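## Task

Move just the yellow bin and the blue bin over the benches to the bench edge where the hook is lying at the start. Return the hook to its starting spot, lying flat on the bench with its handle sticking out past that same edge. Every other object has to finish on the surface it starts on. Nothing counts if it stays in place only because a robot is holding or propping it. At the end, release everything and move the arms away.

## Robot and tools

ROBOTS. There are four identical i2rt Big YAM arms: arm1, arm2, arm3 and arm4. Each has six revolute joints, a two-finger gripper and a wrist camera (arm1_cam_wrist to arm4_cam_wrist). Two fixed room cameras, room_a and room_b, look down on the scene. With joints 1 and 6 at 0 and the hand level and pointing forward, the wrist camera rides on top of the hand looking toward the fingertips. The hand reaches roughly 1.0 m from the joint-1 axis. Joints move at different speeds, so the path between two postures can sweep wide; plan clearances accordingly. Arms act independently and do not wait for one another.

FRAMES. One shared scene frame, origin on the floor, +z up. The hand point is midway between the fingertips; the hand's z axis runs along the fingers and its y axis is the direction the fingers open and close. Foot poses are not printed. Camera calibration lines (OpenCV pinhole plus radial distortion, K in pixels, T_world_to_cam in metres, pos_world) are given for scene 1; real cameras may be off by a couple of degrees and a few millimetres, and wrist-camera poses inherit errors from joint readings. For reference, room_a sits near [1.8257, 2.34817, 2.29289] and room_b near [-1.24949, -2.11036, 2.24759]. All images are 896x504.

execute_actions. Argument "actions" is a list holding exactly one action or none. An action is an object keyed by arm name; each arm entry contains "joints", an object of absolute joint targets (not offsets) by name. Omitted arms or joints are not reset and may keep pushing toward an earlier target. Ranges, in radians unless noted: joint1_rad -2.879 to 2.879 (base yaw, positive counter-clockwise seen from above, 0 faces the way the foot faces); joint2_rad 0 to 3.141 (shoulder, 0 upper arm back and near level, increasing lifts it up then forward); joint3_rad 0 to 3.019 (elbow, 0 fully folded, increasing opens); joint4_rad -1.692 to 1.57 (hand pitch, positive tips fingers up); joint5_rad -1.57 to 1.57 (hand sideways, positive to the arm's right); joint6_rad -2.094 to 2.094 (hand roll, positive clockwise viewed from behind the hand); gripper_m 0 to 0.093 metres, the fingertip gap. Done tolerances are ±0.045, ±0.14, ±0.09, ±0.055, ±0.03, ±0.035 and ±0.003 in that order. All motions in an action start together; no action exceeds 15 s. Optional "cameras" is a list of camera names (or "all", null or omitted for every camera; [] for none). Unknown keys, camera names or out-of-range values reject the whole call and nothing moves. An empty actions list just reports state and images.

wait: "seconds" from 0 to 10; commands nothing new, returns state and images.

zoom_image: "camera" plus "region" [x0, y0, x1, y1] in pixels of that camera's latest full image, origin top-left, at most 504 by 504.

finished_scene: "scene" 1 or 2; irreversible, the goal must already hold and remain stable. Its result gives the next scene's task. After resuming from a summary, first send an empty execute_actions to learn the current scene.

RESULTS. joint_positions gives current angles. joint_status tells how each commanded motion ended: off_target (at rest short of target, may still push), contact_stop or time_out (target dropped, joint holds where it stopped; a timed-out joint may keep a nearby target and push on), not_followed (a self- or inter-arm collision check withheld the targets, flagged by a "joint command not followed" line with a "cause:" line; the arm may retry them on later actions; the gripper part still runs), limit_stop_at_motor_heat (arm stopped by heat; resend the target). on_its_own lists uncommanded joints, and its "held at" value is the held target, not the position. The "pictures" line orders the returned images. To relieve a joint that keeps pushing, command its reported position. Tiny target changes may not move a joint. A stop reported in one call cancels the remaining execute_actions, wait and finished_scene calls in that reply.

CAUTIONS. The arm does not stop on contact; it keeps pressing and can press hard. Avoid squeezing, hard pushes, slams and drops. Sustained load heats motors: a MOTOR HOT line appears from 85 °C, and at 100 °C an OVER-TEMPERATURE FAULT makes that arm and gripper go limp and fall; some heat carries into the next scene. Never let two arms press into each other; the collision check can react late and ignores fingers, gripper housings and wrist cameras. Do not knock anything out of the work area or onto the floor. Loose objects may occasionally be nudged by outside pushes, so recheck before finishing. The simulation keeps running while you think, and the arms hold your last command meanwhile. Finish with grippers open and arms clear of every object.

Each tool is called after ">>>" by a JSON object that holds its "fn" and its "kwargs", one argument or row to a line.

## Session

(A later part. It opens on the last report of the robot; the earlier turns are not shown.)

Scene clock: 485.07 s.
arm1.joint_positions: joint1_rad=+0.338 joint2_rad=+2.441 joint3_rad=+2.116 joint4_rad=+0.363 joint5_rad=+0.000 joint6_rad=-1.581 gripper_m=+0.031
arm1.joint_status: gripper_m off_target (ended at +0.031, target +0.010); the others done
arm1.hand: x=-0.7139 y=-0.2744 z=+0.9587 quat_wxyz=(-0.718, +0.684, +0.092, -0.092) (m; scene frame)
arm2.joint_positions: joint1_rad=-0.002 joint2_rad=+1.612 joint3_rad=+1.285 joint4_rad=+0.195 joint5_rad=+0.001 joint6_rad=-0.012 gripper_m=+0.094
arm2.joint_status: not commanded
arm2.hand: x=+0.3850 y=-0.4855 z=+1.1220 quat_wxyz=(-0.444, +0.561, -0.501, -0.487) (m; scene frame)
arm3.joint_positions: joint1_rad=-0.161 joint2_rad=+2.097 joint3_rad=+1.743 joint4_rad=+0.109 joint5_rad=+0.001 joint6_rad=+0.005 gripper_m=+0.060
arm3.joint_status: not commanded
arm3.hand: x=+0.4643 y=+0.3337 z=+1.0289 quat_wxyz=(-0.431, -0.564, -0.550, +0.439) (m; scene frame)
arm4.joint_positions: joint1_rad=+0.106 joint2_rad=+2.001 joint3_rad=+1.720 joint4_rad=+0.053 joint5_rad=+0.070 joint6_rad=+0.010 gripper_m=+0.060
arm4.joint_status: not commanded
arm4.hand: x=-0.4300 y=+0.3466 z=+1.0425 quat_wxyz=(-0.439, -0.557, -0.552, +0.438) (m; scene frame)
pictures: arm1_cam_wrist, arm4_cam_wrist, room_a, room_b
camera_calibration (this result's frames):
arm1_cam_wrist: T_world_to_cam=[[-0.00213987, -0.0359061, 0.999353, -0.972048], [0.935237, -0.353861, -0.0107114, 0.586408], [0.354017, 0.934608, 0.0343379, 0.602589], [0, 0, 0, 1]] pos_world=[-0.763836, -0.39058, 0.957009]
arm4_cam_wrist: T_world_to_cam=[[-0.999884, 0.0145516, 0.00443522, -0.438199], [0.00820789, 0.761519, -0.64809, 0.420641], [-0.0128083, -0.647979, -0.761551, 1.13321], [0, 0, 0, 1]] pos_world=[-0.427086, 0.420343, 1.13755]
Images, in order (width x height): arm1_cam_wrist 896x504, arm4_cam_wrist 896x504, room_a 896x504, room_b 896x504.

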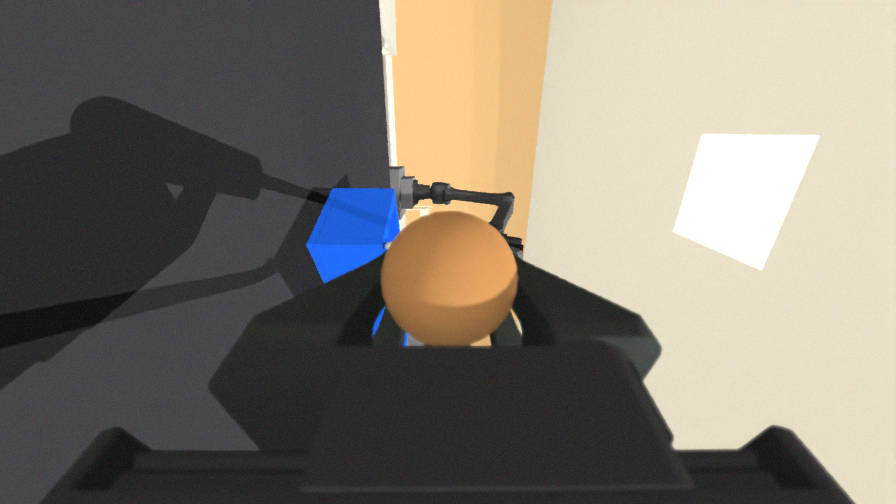

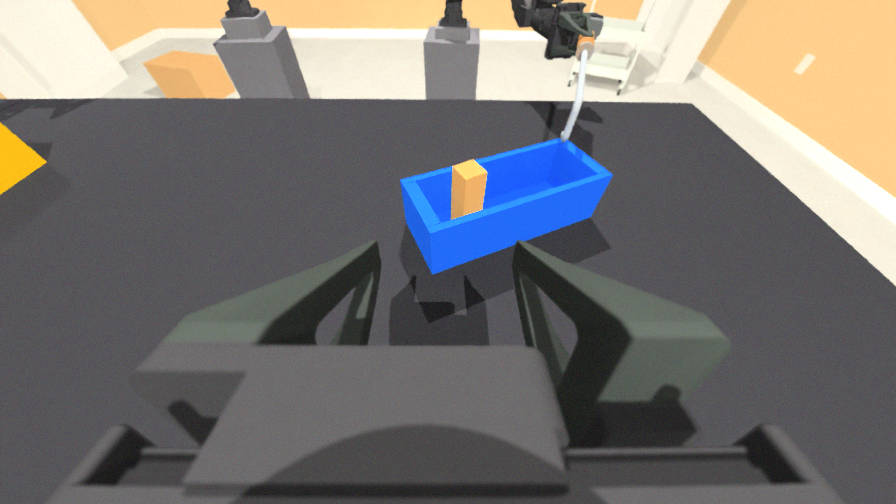

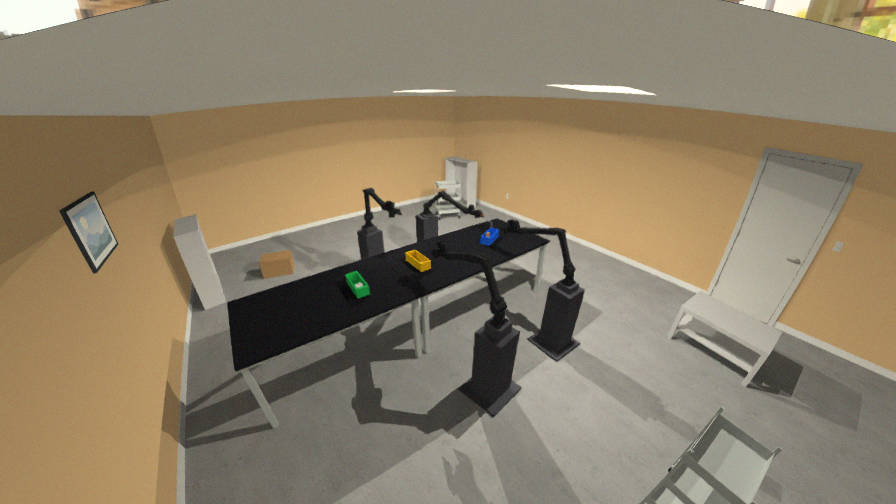

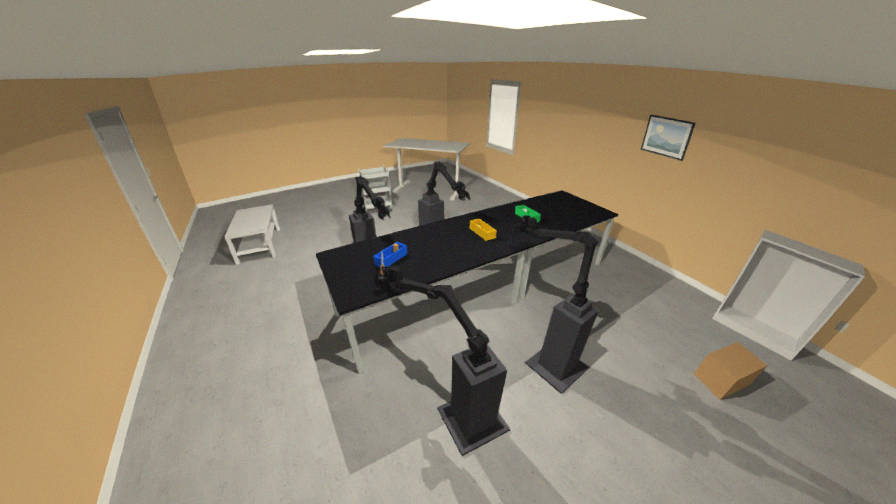

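>>> {"fn": "zoom_image", "kwargs": {
  "camera": "arm4_cam_wrist",
  "region": [500, 20, 640, 200]
}}

>>> {"fn": "zoom_image", "kwargs": {
  "camera": "room_b",
  "region": [355, 225, 435, 295]
}}

>>> {"fn": "zoom_image", "kwargs": {
  "camera": "room_a",
  "region": [455, 195, 525, 255]
}}

Region (500, 20, 640, 200) of arm4_cam_wrist's 896x504 image, scaled by 2.800, with more detail than that image has.

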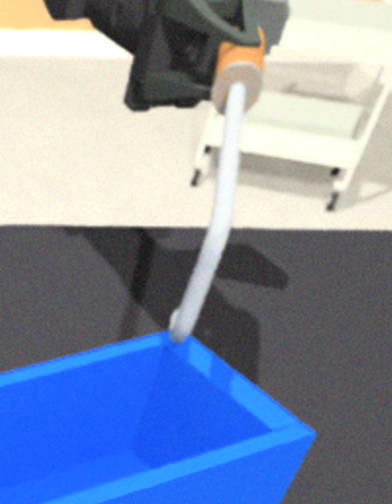

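Region (355, 225, 435, 295) of room_b's 896x504 image, scaled by 6.300, with more detail than that image has; it fills the top 441 rows of this view, and the rest is white.

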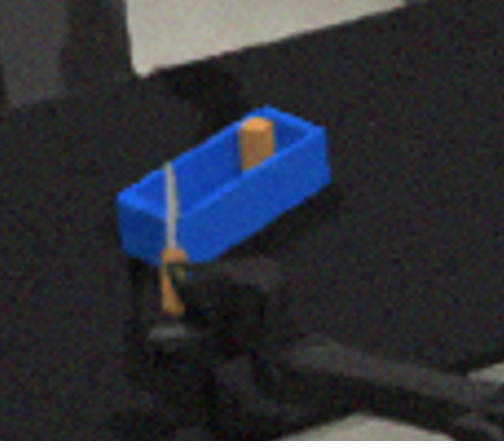

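Region (455, 195, 525, 255) of room_a's 896x504 image, scaled by 7.200, with more detail than that image has; it fills the top 432 rows of this view, and the rest is white.

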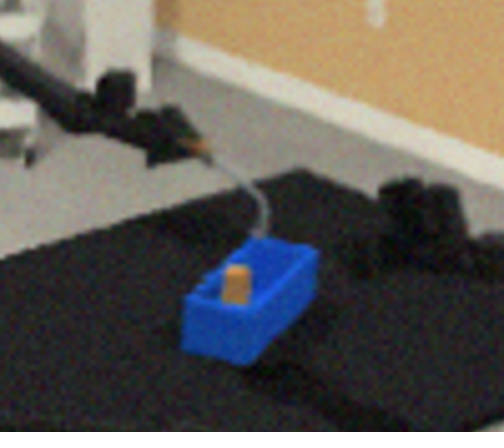

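>>> {"fn": "execute_actions", "kwargs": {
  "actions": [
    {"arm1":{"joints":{"joint1_rad":0.20,"joint3_rad":2.435,"joint5_rad":-0.30,"gripper_m":0.01}}}
  ],
  "cameras": []
}}

>>> {"fn": "execute_actions", "kwargs": {
  "actions": [
    {"arm1":{"joints":{"joint2_rad":2.51,"joint4_rad":0.275,"gripper_m":0.01}}}
  ],
  "cameras": ["arm4_cam_wrist","room_b","room_a"]
}}

Scene clock: 522.33 s.
arm1.joint_positions: joint1_rad=+0.204 joint2_rad=+2.415 joint3_rad=+2.372 joint4_rad=+0.363 joint5_rad=-0.299 joint6_rad=-1.579 gripper_m=+0.031
arm1.joint_status: gripper_m off_target (ended at +0.031, target +0.010); the others done
arm1.hand: x=-0.6354 y=-0.2625 z=+1.1384 quat_wxyz=(-0.798, +0.566, +0.157, -0.136) (m; scene frame)
arm2.joint_positions: joint1_rad=-0.002 joint2_rad=+1.612 joint3_rad=+1.285 joint4_rad=+0.195 joint5_rad=+0.001 joint6_rad=-0.012 gripper_m=+0.094
arm2.joint_status: not commanded
arm2.hand: x=+0.3850 y=-0.4855 z=+1.1220 quat_wxyz=(-0.444, +0.561, -0.501, -0.487) (m; scene frame)
arm3.joint_positions: joint1_rad=-0.161 joint2_rad=+2.097 joint3_rad=+1.743 joint4_rad=+0.109 joint5_rad=+0.001 joint6_rad=+0.005 gripper_m=+0.060
arm3.joint_status: not commanded
arm3.hand: x=+0.4643 y=+0.3337 z=+1.0289 quat_wxyz=(-0.431, -0.564, -0.550, +0.439) (m; scene frame)
arm4.joint_positions: joint1_rad=+0.106 joint2_rad=+2.001 joint3_rad=+1.720 joint4_rad=+0.053 joint5_rad=+0.070 joint6_rad=+0.010 gripper_m=+0.060
arm4.joint_status: not commanded
arm4.hand: x=-0.4300 y=+0.3466 z=+1.0425 quat_wxyz=(-0.439, -0.557, -0.552, +0.438) (m; scene frame)
pictures: none
No camera images: the call's "cameras" was empty. Leave "cameras" out to get every camera's image.

Scene clock: 523.67 s.
arm1.joint_positions: joint1_rad=+0.204 joint2_rad=+2.547 joint3_rad=+2.372 joint4_rad=+0.253 joint5_rad=-0.299 joint6_rad=-1.579 gripper_m=+0.031
arm1.joint_status: gripper_m off_target (ended at +0.031, target +0.010); the others done
arm1.hand: x=-0.6403 y=-0.2320 z=+0.9875 quat_wxyz=(-0.722, +0.659, +0.152, -0.146) (m; scene frame)
arm2.joint_positions: joint1_rad=-0.002 joint2_rad=+1.612 joint3_rad=+1.285 joint4_rad=+0.195 joint5_rad=+0.001 joint6_rad=-0.012 gripper_m=+0.094
arm2.joint_status: not commanded
arm2.hand: x=+0.3850 y=-0.4855 z=+1.1220 quat_wxyz=(-0.444, +0.561, -0.501, -0.487) (m; scene frame)
arm3.joint_positions: joint1_rad=-0.161 joint2_rad=+2.097 joint3_rad=+1.743 joint4_rad=+0.109 joint5_rad=+0.001 joint6_rad=+0.005 gripper_m=+0.060
arm3.joint_status: not commanded
arm3.hand: x=+0.4643 y=+0.3337 z=+1.0289 quat_wxyz=(-0.431, -0.564, -0.550, +0.439) (m; scene frame)
arm4.joint_positions: joint1_rad=+0.106 joint2_rad=+2.001 joint3_rad=+1.720 joint4_rad=+0.053 joint5_rad=+0.070 joint6_rad=+0.010 gripper_m=+0.060
arm4.joint_status: not commanded
arm4.hand: x=-0.4300 y=+0.3466 z=+1.0425 quat_wxyz=(-0.439, -0.557, -0.552, +0.438) (m; scene frame)
pictures: arm4_cam_wrist, room_a, room_b
camera_calibration (this result's frames):
arm4_cam_wrist: T_world_to_cam=[[-0.999884, 0.0145516, 0.00443522, -0.438199], [0.00820789, 0.761519, -0.64809, 0.420641], [-0.0128083, -0.647979, -0.761551, 1.13321], [0, 0, 0, 1]] pos_world=[-0.427086, 0.420343, 1.13755]
Images, in order (width x height): arm4_cam_wrist 896x504, room_a 896x504, room_b 896x504.

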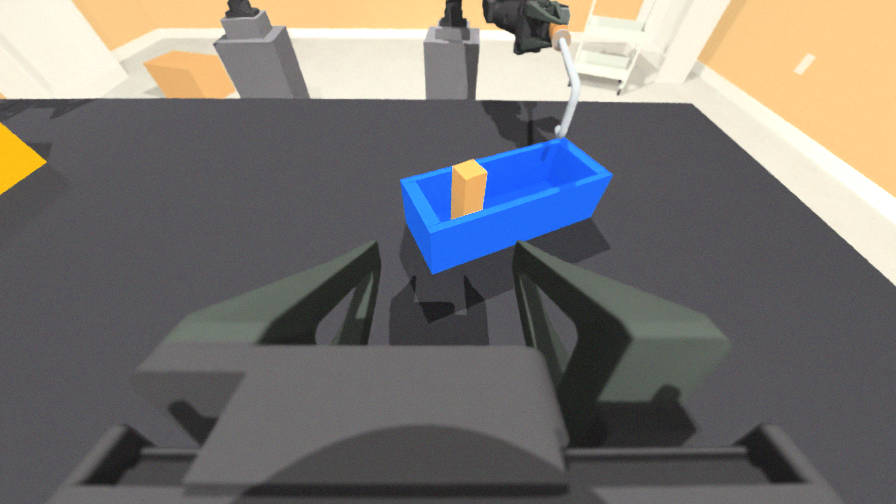

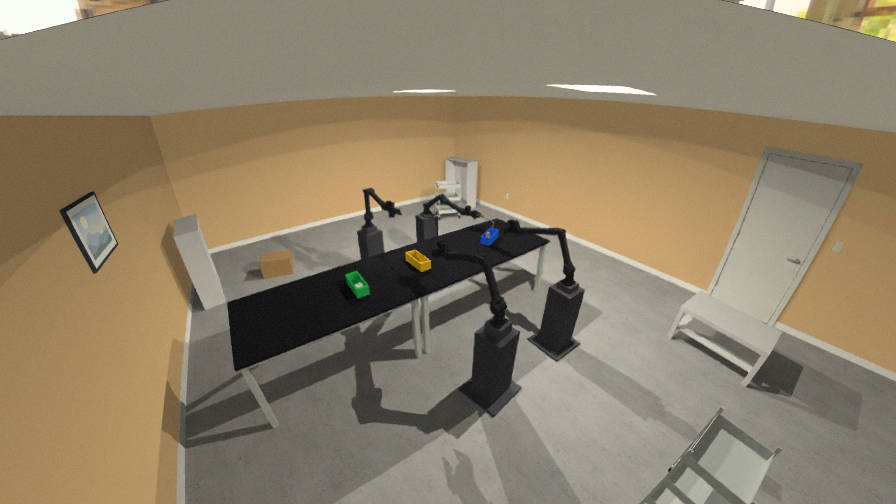

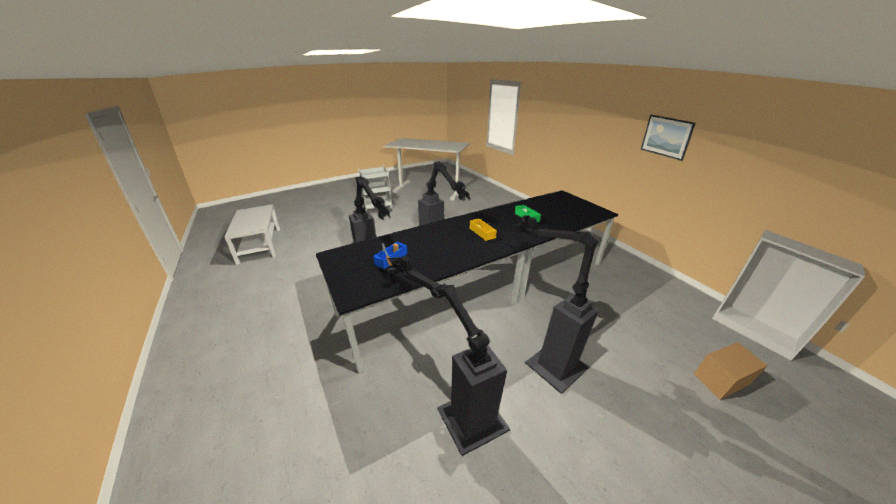

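>>> {"fn": "zoom_image", "kwargs": {
  "camera": "arm4_cam_wrist",
  "region": [500, 20, 640, 200]
}}

>>> {"fn": "zoom_image", "kwargs": {
  "camera": "room_b",
  "region": [355, 225, 435, 295]
}}

>>> {"fn": "zoom_image", "kwargs": {
  "camera": "room_a",
  "region": [455, 195, 525, 255]
}}

Region (500, 20, 640, 200) of arm4_cam_wrist's 896x504 image, scaled by 2.800, with more detail than that image has.

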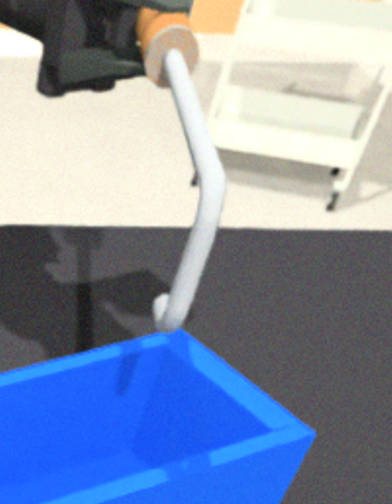

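Region (355, 225, 435, 295) of room_b's 896x504 image, scaled by 6.300, with more detail than that image has; it fills the top 441 rows of this view, and the rest is white.

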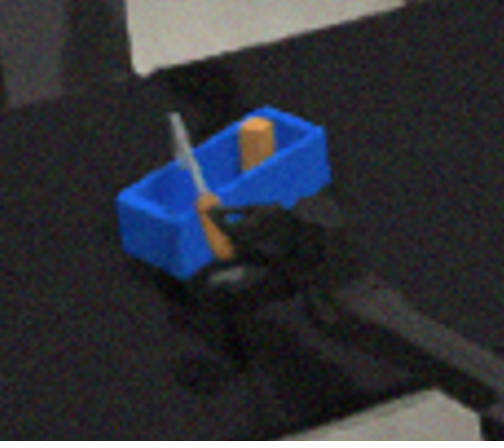

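Region (455, 195, 525, 255) of room_a's 896x504 image, scaled by 7.200, with more detail than that image has; it fills the top 432 rows of this view, and the rest is white.

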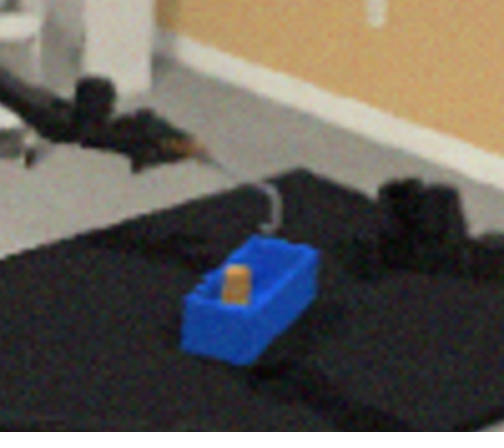

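>>> {"fn": "execute_actions", "kwargs": {
  "actions": [
    {"arm1":{"joints":{"joint2_rad":2.595,"gripper_m":0.01}}}
  ],
  "cameras": ["arm4_cam_wrist","room_b"]
}}

>>> {"fn": "zoom_image", "kwargs": {
  "camera": "arm4_cam_wrist",
  "region": [480, 40, 640, 220]
}}

Scene clock: 544.50 s.
arm1.joint_positions: joint1_rad=+0.204 joint2_rad=+2.606 joint3_rad=+2.372 joint4_rad=+0.253 joint5_rad=-0.299 joint6_rad=-1.579 gripper_m=+0.031
arm1.joint_status: gripper_m off_target (ended at +0.031, target +0.010); the others done
arm1.hand: x=-0.6413 y=-0.2269 z=+0.9299 quat_wxyz=(-0.702, +0.680, +0.151, -0.148) (m; scene frame)
arm2.joint_positions: joint1_rad=-0.002 joint2_rad=+1.612 joint3_rad=+1.285 joint4_rad=+0.195 joint5_rad=+0.001 joint6_rad=-0.012 gripper_m=+0.094
arm2.joint_status: not commanded
arm2.hand: x=+0.3850 y=-0.4855 z=+1.1220 quat_wxyz=(-0.444, +0.561, -0.501, -0.487) (m; scene frame)
arm3.joint_positions: joint1_rad=-0.161 joint2_rad=+2.097 joint3_rad=+1.743 joint4_rad=+0.109 joint5_rad=+0.001 joint6_rad=+0.005 gripper_m=+0.060
arm3.joint_status: not commanded
arm3.hand: x=+0.4643 y=+0.3337 z=+1.0289 quat_wxyz=(-0.431, -0.564, -0.550, +0.439) (m; scene frame)
arm4.joint_positions: joint1_rad=+0.106 joint2_rad=+2.001 joint3_rad=+1.720 joint4_rad=+0.053 joint5_rad=+0.070 joint6_rad=+0.010 gripper_m=+0.060
arm4.joint_status: not commanded
arm4.hand: x=-0.4300 y=+0.3466 z=+1.0425 quat_wxyz=(-0.439, -0.557, -0.552, +0.438) (m; scene frame)
pictures: arm4_cam_wrist, room_b
camera_calibration (this result's frames):
arm4_cam_wrist: T_world_to_cam=[[-0.999884, 0.0145516, 0.00443522, -0.438199], [0.00820789, 0.761519, -0.64809, 0.420641], [-0.0128083, -0.647979, -0.761551, 1.13321], [0, 0, 0, 1]] pos_world=[-0.427086, 0.420343, 1.13755]
Images, in order (width x height): arm4_cam_wrist 896x504, room_b 896x504.

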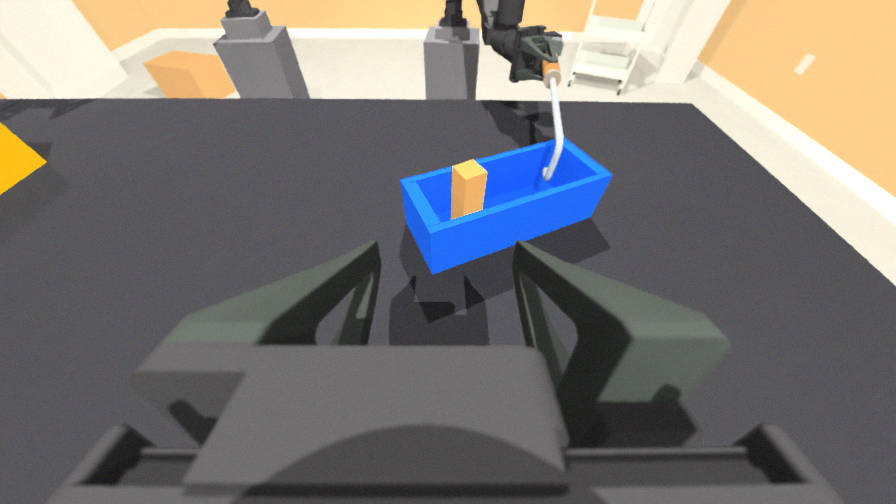

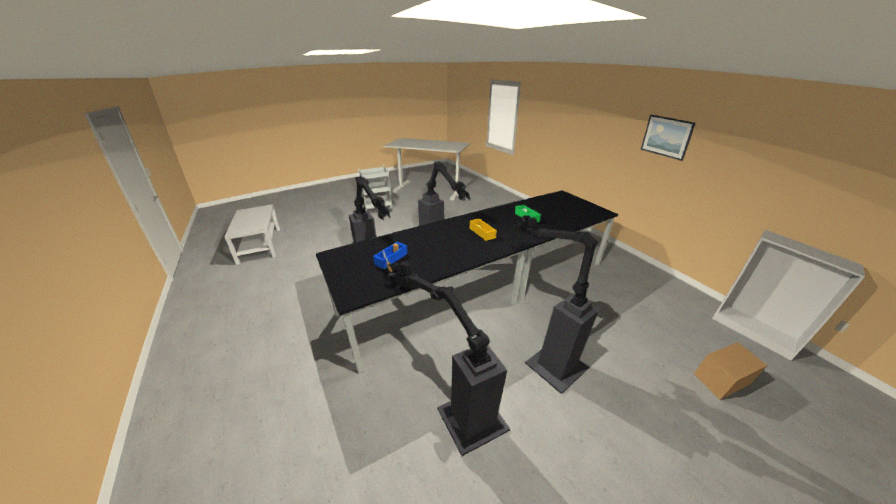

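Region (480, 40, 640, 220) of arm4_cam_wrist's 896x504 image, scaled by 2.800, with more detail than that image has.

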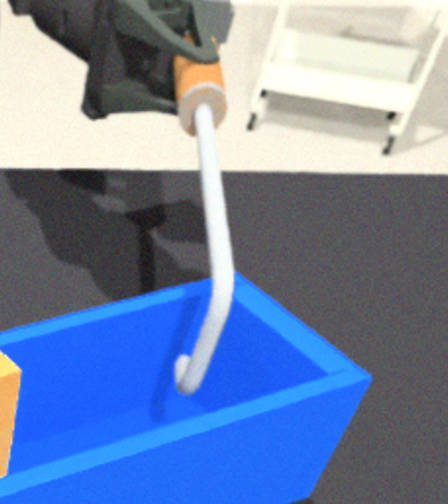

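>>> {"fn": "execute_actions", "kwargs": {
  "actions": [
    {"arm1":{"joints":{"joint2_rad":2.545,"joint3_rad":2.17,"joint4_rad":0.39,"gripper_m":0.01}}}
  ],
  "cameras": ["arm4_cam_wrist"]
}}

>>> {"fn": "zoom_image", "kwargs": {
  "camera": "arm4_cam_wrist",
  "region": [480, 40, 640, 220]
}}

Scene clock: 564.23 s.
arm1.joint_positions: joint1_rad=+0.204 joint2_rad=+2.565 joint3_rad=+2.184 joint4_rad=+0.380 joint5_rad=-0.298 joint6_rad=-1.610 gripper_m=+0.031
arm1.joint_status: gripper_m off_target (ended at +0.031, target +0.010); the others done
arm1.hand: x=-0.6386 y=-0.2491 z=+0.8868 quat_wxyz=(-0.697, +0.685, +0.161, -0.138) (m; scene frame)
arm2.joint_positions: joint1_rad=-0.002 joint2_rad=+1.612 joint3_rad=+1.285 joint4_rad=+0.195 joint5_rad=+0.001 joint6_rad=-0.012 gripper_m=+0.094
arm2.joint_status: not commanded
arm2.hand: x=+0.3850 y=-0.4855 z=+1.1220 quat_wxyz=(-0.444, +0.561, -0.501, -0.487) (m; scene frame)
arm3.joint_positions: joint1_rad=-0.161 joint2_rad=+2.097 joint3_rad=+1.743 joint4_rad=+0.109 joint5_rad=+0.001 joint6_rad=+0.005 gripper_m=+0.060
arm3.joint_status: not commanded
arm3.hand: x=+0.4643 y=+0.3337 z=+1.0289 quat_wxyz=(-0.431, -0.564, -0.550, +0.439) (m; scene frame)
arm4.joint_positions: joint1_rad=+0.106 joint2_rad=+2.001 joint3_rad=+1.720 joint4_rad=+0.053 joint5_rad=+0.070 joint6_rad=+0.010 gripper_m=+0.060
arm4.joint_status: not commanded
arm4.hand: x=-0.4300 y=+0.3466 z=+1.0425 quat_wxyz=(-0.439, -0.557, -0.552, +0.438) (m; scene frame)
pictures: arm4_cam_wrist
camera_calibration (this result's frames):
arm4_cam_wrist: T_world_to_cam=[[-0.999884, 0.0145516, 0.00443522, -0.438199], [0.00820789, 0.761519, -0.64809, 0.420641], [-0.0128083, -0.647979, -0.761551, 1.13321], [0, 0, 0, 1]] pos_world=[-0.427086, 0.420343, 1.13755]
Images, in order (width x height): arm4_cam_wrist 896x504.

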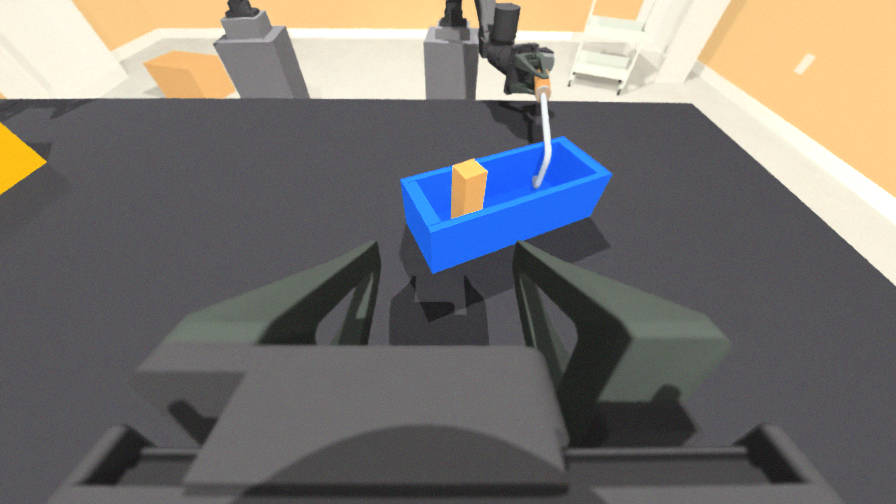

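Region (480, 40, 640, 220) of arm4_cam_wrist's 896x504 image, scaled by 2.800, with more detail than that image has.

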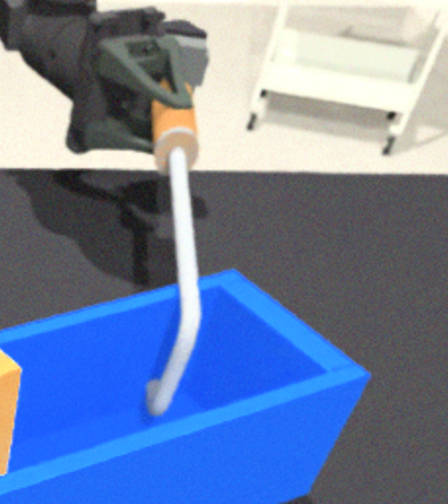

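>>> {"fn": "execute_actions", "kwargs": {
  "actions": [
    {"arm1":{"joints":{"joint2_rad":2.385,"joint3_rad":1.84,"joint4_rad":0.56,"joint5_rad":-0.22,"gripper_m":0.01}}}
  ],
  "cameras": ["arm4_cam_wrist"]
}}

Scene clock: 572.87 s.
arm1.joint_positions: joint1_rad=+0.203 joint2_rad=+2.401 joint3_rad=+1.855 joint4_rad=+0.544 joint5_rad=-0.221 joint6_rad=-1.604 gripper_m=+0.031
arm1.joint_status: gripper_m off_target (ended at +0.031, target +0.010); the others done
arm1.hand: x=-0.6183 y=-0.3006 z=+0.8851 quat_wxyz=(-0.701, +0.692, +0.131, -0.113) (m; scene frame)
arm2.joint_positions: joint1_rad=-0.002 joint2_rad=+1.612 joint3_rad=+1.285 joint4_rad=+0.195 joint5_rad=+0.001 joint6_rad=-0.012 gripper_m=+0.094
arm2.joint_status: not commanded
arm2.hand: x=+0.3850 y=-0.4855 z=+1.1220 quat_wxyz=(-0.444, +0.561, -0.501, -0.487) (m; scene frame)
arm3.joint_positions: joint1_rad=-0.161 joint2_rad=+2.097 joint3_rad=+1.743 joint4_rad=+0.109 joint5_rad=+0.001 joint6_rad=+0.005 gripper_m=+0.060
arm3.joint_status: not commanded
arm3.hand: x=+0.4643 y=+0.3337 z=+1.0289 quat_wxyz=(-0.431, -0.564, -0.550, +0.439) (m; scene frame)
arm4.joint_positions: joint1_rad=+0.106 joint2_rad=+2.001 joint3_rad=+1.720 joint4_rad=+0.053 joint5_rad=+0.070 joint6_rad=+0.010 gripper_m=+0.060
arm4.joint_status: not commanded
arm4.hand: x=-0.4300 y=+0.3466 z=+1.0425 quat_wxyz=(-0.439, -0.557, -0.552, +0.438) (m; scene frame)
pictures: arm4_cam_wrist
camera_calibration (this result's frames):
arm4_cam_wrist: T_world_to_cam=[[-0.999884, 0.0145516, 0.00443522, -0.438199], [0.00820789, 0.761519, -0.64809, 0.420641], [-0.0128083, -0.647979, -0.761551, 1.13321], [0, 0, 0, 1]] pos_world=[-0.427086, 0.420343, 1.13755]
Images, in order (width x height): arm4_cam_wrist 896x504.

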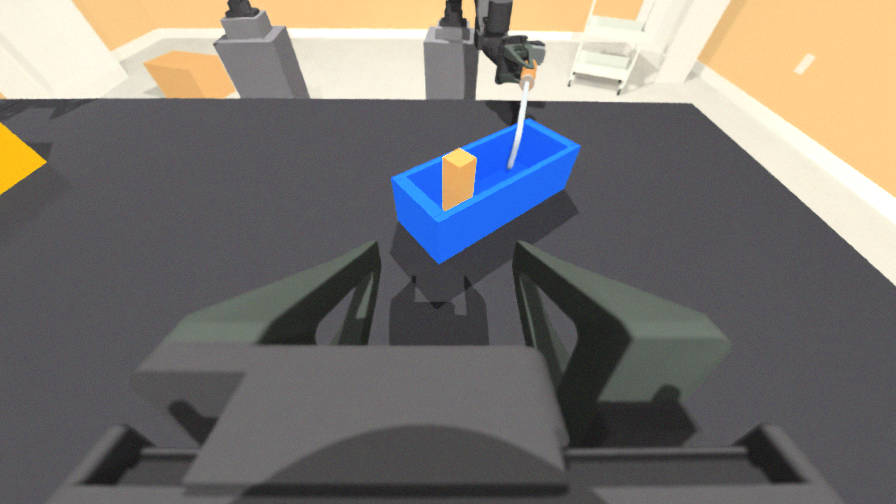

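>>> {"fn": "execute_actions", "kwargs": {
  "actions": [
    {"arm1":{"joints":{"joint2_rad":2.175,"joint3_rad":1.425,"joint4_rad":0.765,"joint5_rad":-0.12,"gripper_m":0.01}}}
  ],
  "cameras": ["arm4_cam_wrist"]
}}

Scene clock: 578.40 s.
arm1.joint_positions: joint1_rad=+0.202 joint2_rad=+2.193 joint3_rad=+1.439 joint4_rad=+0.747 joint5_rad=-0.120 joint6_rad=-1.601 gripper_m=+0.031
arm1.joint_status: gripper_m off_target (ended at +0.031, target +0.010); the others done
arm1.hand: x=-0.5888 y=-0.3923 z=+0.8822 quat_wxyz=(-0.704, +0.700, +0.095, -0.078) (m; scene frame)
arm2.joint_positions: joint1_rad=-0.002 joint2_rad=+1.612 joint3_rad=+1.285 joint4_rad=+0.195 joint5_rad=+0.001 joint6_rad=-0.012 gripper_m=+0.094
arm2.joint_status: not commanded
arm2.hand: x=+0.3850 y=-0.4855 z=+1.1220 quat_wxyz=(-0.444, +0.561, -0.501, -0.487) (m; scene frame)
arm3.joint_positions: joint1_rad=-0.161 joint2_rad=+2.097 joint3_rad=+1.743 joint4_rad=+0.109 joint5_rad=+0.001 joint6_rad=+0.005 gripper_m=+0.060
arm3.joint_status: not commanded
arm3.hand: x=+0.4643 y=+0.3337 z=+1.0289 quat_wxyz=(-0.431, -0.564, -0.550, +0.439) (m; scene frame)
arm4.joint_positions: joint1_rad=+0.106 joint2_rad=+2.001 joint3_rad=+1.720 joint4_rad=+0.053 joint5_rad=+0.070 joint6_rad=+0.010 gripper_m=+0.060
arm4.joint_status: not commanded
arm4.hand: x=-0.4300 y=+0.3466 z=+1.0425 quat_wxyz=(-0.439, -0.557, -0.552, +0.438) (m; scene frame)
pictures: arm4_cam_wrist
camera_calibration (this result's frames):
arm4_cam_wrist: T_world_to_cam=[[-0.999884, 0.0145516, 0.00443522, -0.438199], [0.00820789, 0.761519, -0.64809, 0.420641], [-0.0128083, -0.647979, -0.761551, 1.13321], [0, 0, 0, 1]] pos_world=[-0.427086, 0.420343, 1.13755]
Images, in order (width x height): arm4_cam_wrist 896x504.

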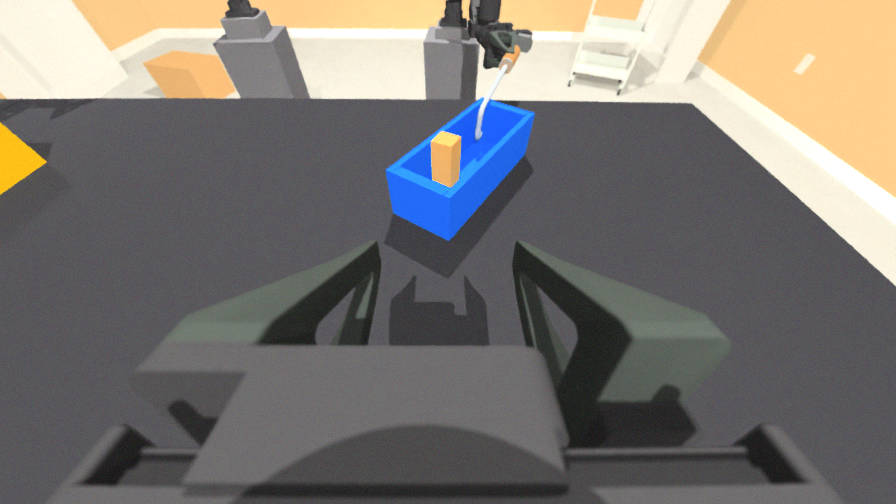

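>>> {"fn": "execute_actions", "kwargs": {
  "actions": []
}}

Scene clock: 599.50 s.
arm1.joint_positions: joint1_rad=+0.202 joint2_rad=+2.193 joint3_rad=+1.439 joint4_rad=+0.747 joint5_rad=-0.120 joint6_rad=-1.601 gripper_m=+0.031
arm1.joint_status: gripper_m off_target (ended at +0.031, target +0.010); the others done
arm1.hand: x=-0.5888 y=-0.3923 z=+0.8822 quat_wxyz=(-0.704, +0.700, +0.095, -0.078) (m; scene frame)
arm2.joint_positions: joint1_rad=-0.002 joint2_rad=+1.612 joint3_rad=+1.285 joint4_rad=+0.195 joint5_rad=+0.001 joint6_rad=-0.012 gripper_m=+0.094
arm2.joint_status: not commanded
arm2.hand: x=+0.3850 y=-0.4855 z=+1.1220 quat_wxyz=(-0.444, +0.561, -0.501, -0.487) (m; scene frame)
arm3.joint_positions: joint1_rad=-0.161 joint2_rad=+2.097 joint3_rad=+1.743 joint4_rad=+0.109 joint5_rad=+0.001 joint6_rad=+0.005 gripper_m=+0.060
arm3.joint_status: not commanded
arm3.hand: x=+0.4643 y=+0.3337 z=+1.0289 quat_wxyz=(-0.431, -0.564, -0.550, +0.439) (m; scene frame)
arm4.joint_positions: joint1_rad=+0.106 joint2_rad=+2.001 joint3_rad=+1.720 joint4_rad=+0.053 joint5_rad=+0.070 joint6_rad=+0.010 gripper_m=+0.060
arm4.joint_status: not commanded
arm4.hand: x=-0.4300 y=+0.3466 z=+1.0425 quat_wxyz=(-0.439, -0.557, -0.552, +0.438) (m; scene frame)
pictures: arm1_cam_wrist, arm2_cam_wrist, arm3_cam_wrist, arm4_cam_wrist, room_a, room_b
camera_calibration (this result's frames):
arm1_cam_wrist: T_world_to_cam=[[-0.0318667, 0.00324371, 0.999487, -0.901864], [0.929208, -0.368269, 0.0308212, 0.381071], [0.36818, 0.929713, 0.00872146, 0.70014], [0, 0, 0, 1]] pos_world=[-0.640611, -0.507667, 0.88355]
arm2_cam_wrist: T_world_to_cam=[[0.993412, 0.11336, 0.01677, -0.346762], [0.0906273, -0.687628, -0.720385, 0.445594], [-0.0701312, 0.717159, -0.693372, 1.28112], [0, 0, 0, 1]] pos_world=[0.393942, -0.573053, 1.2151]
arm3_cam_wrist: T_world_to_cam=[[-0.999943, 0.00657382, -0.00843812, 0.472242], [0.0105087, 0.750949, -0.660277, 0.425135], [0.00199606, -0.660328, -0.750975, 1.114], [0, 0, 0, 1]] pos_world=[0.465523, 0.413244, 1.12128]
arm4_cam_wrist: T_world_to_cam=[[-0.999884, 0.0145516, 0.00443522, -0.438199], [0.00820789, 0.761519, -0.64809, 0.420641], [-0.0128083, -0.647979, -0.761551, 1.13321], [0, 0, 0, 1]] pos_world=[-0.427086, 0.420343, 1.13755]
Images, in order (width x height): arm1_cam_wrist 896x504, arm2_cam_wrist 896x504, arm3_cam_wrist 896x504, arm4_cam_wrist 896x504, room_a 896x504, room_b 896x504.

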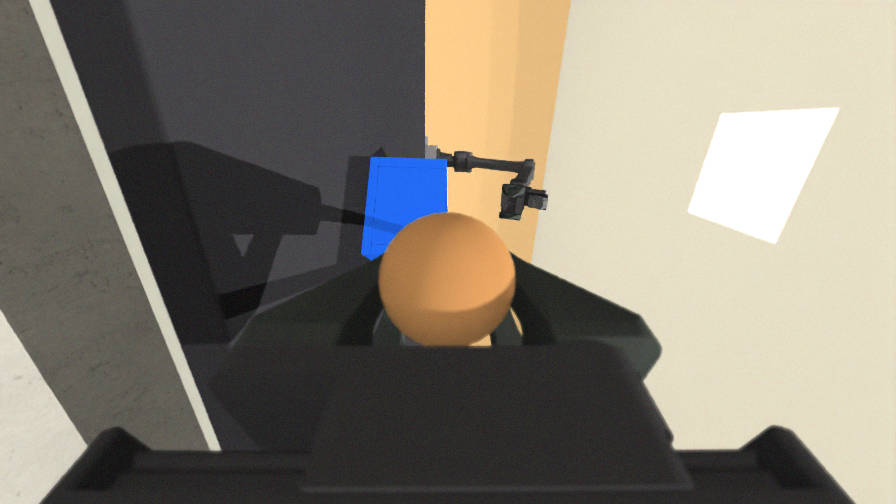

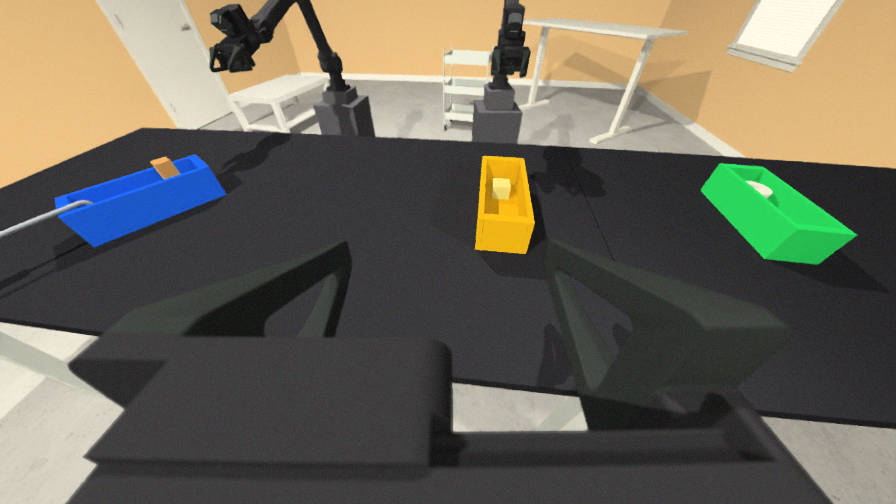

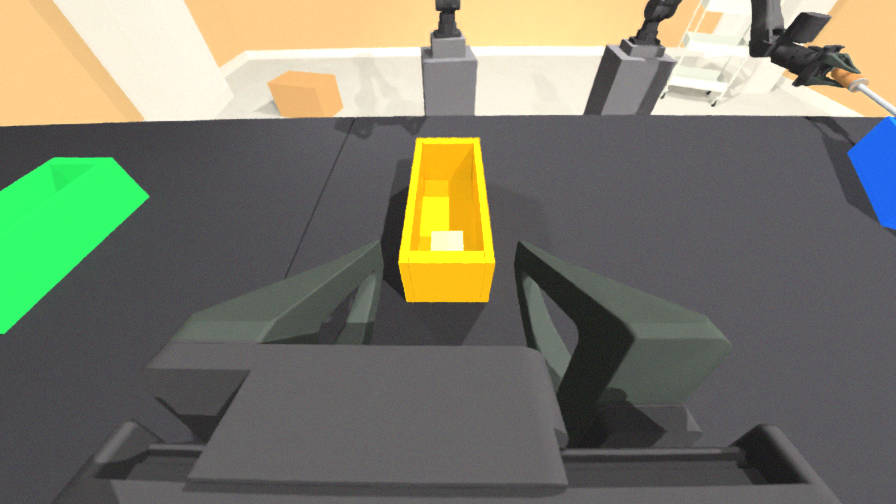

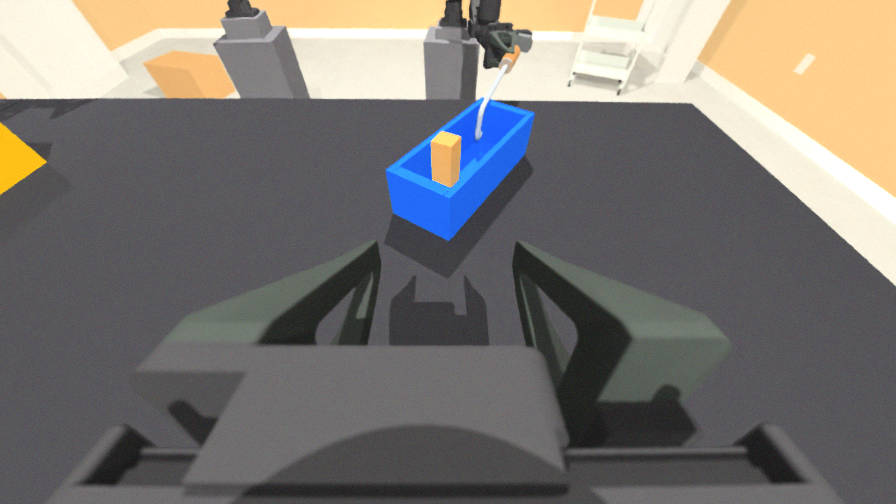

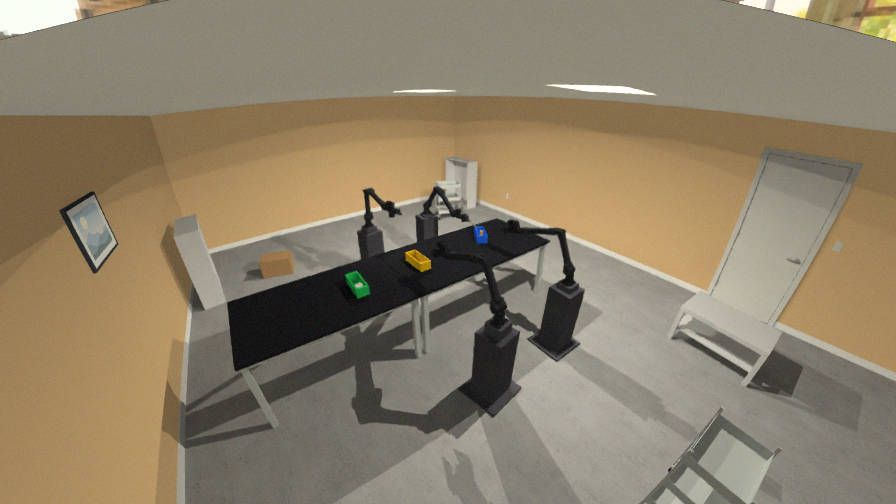

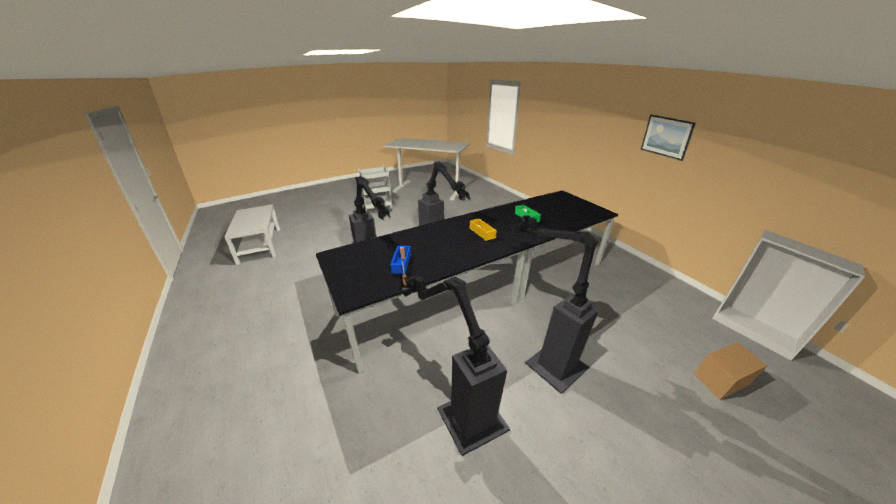

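>>> {"fn": "execute_actions", "kwargs": {
  "actions": [
    {"arm1":{"joints":{"joint2_rad":2.081,"joint3_rad":1.246,"joint4_rad":0.853,"joint5_rad":-0.08,"gripper_m":0.01}}}
  ],
  "cameras": ["arm4_cam_wrist","arm2_cam_wrist","room_b"]
}}

Scene clock: 604.03 s.
arm1.joint_positions: joint1_rad=+0.202 joint2_rad=+2.098 joint3_rad=+1.256 joint4_rad=+0.830 joint5_rad=-0.081 joint6_rad=-1.601 gripper_m=+0.031
arm1.joint_status: gripper_m off_target (ended at +0.031, target +0.010); the others done
arm1.hand: x=-0.5760 y=-0.4410 z=+0.8821 quat_wxyz=(-0.703, +0.703, +0.081, -0.064) (m; scene frame)
arm2.joint_positions: joint1_rad=-0.002 joint2_rad=+1.612 joint3_rad=+1.285 joint4_rad=+0.195 joint5_rad=+0.001 joint6_rad=-0.012 gripper_m=+0.094
arm2.joint_status: not commanded
arm2.hand: x=+0.3850 y=-0.4855 z=+1.1220 quat_wxyz=(-0.444, +0.561, -0.501, -0.487) (m; scene frame)
arm3.joint_positions: joint1_rad=-0.161 joint2_rad=+2.097 joint3_rad=+1.743 joint4_rad=+0.109 joint5_rad=+0.001 joint6_rad=+0.005 gripper_m=+0.060
arm3.joint_status: not commanded
arm3.hand: x=+0.4643 y=+0.3337 z=+1.0289 quat_wxyz=(-0.431, -0.564, -0.550, +0.439) (m; scene frame)
arm4.joint_positions: joint1_rad=+0.106 joint2_rad=+2.001 joint3_rad=+1.720 joint4_rad=+0.053 joint5_rad=+0.070 joint6_rad=+0.010 gripper_m=+0.060
arm4.joint_status: not commanded
arm4.hand: x=-0.4300 y=+0.3466 z=+1.0425 quat_wxyz=(-0.439, -0.557, -0.552, +0.438) (m; scene frame)
pictures: arm2_cam_wrist, arm4_cam_wrist, room_b
camera_calibration (this result's frames):
arm2_cam_wrist: T_world_to_cam=[[0.993412, 0.11336, 0.01677, -0.346762], [0.0906273, -0.687628, -0.720385, 0.445594], [-0.0701312, 0.717159, -0.693372, 1.28112], [0, 0, 0, 1]] pos_world=[0.393942, -0.573053, 1.2151]
arm4_cam_wrist: T_world_to_cam=[[-0.999884, 0.0145516, 0.00443522, -0.438199], [0.00820789, 0.761519, -0.64809, 0.420641], [-0.0128083, -0.647979, -0.761551, 1.13321], [0, 0, 0, 1]] pos_world=[-0.427086, 0.420343, 1.13755]
Images, in order (width x height): arm2_cam_wrist 896x504, arm4_cam_wrist 896x504, room_b 896x504.

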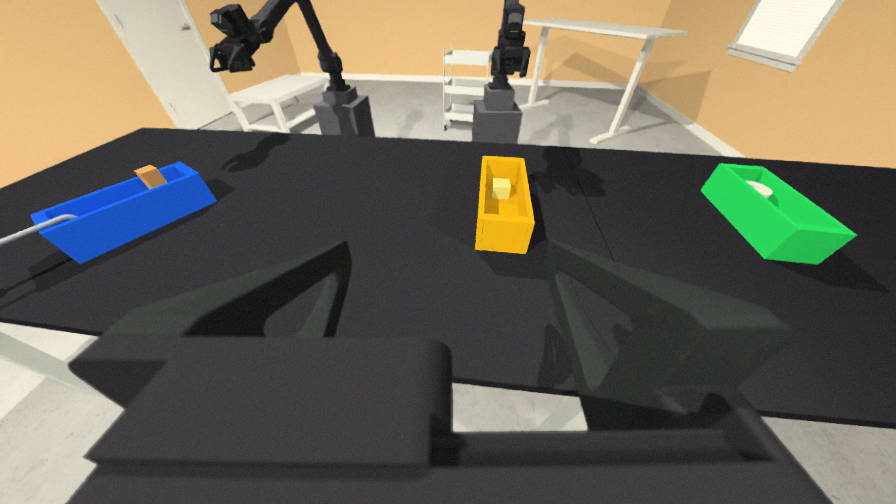

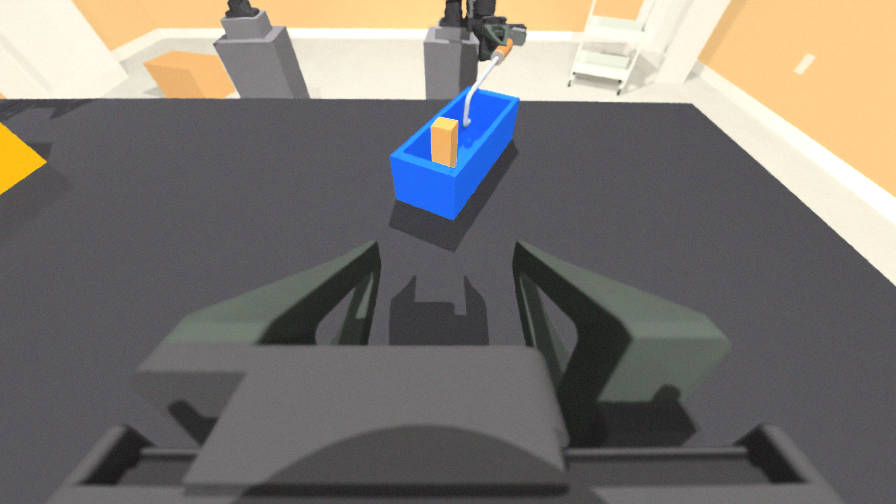

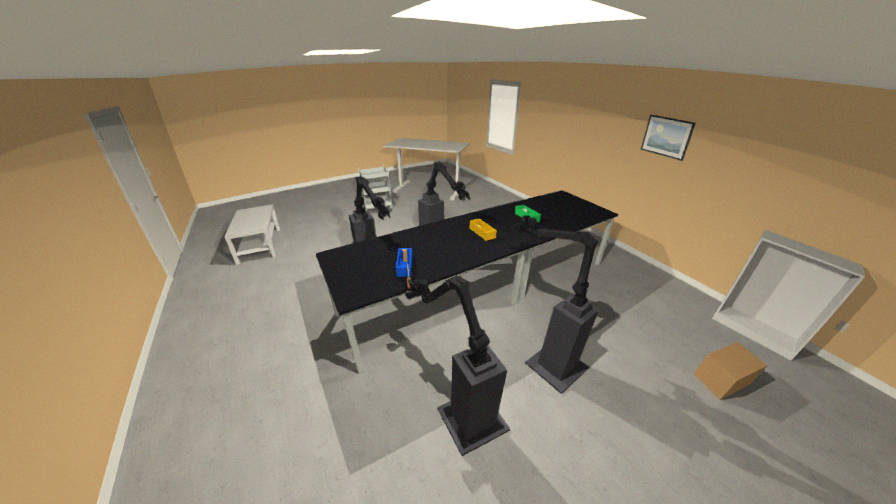

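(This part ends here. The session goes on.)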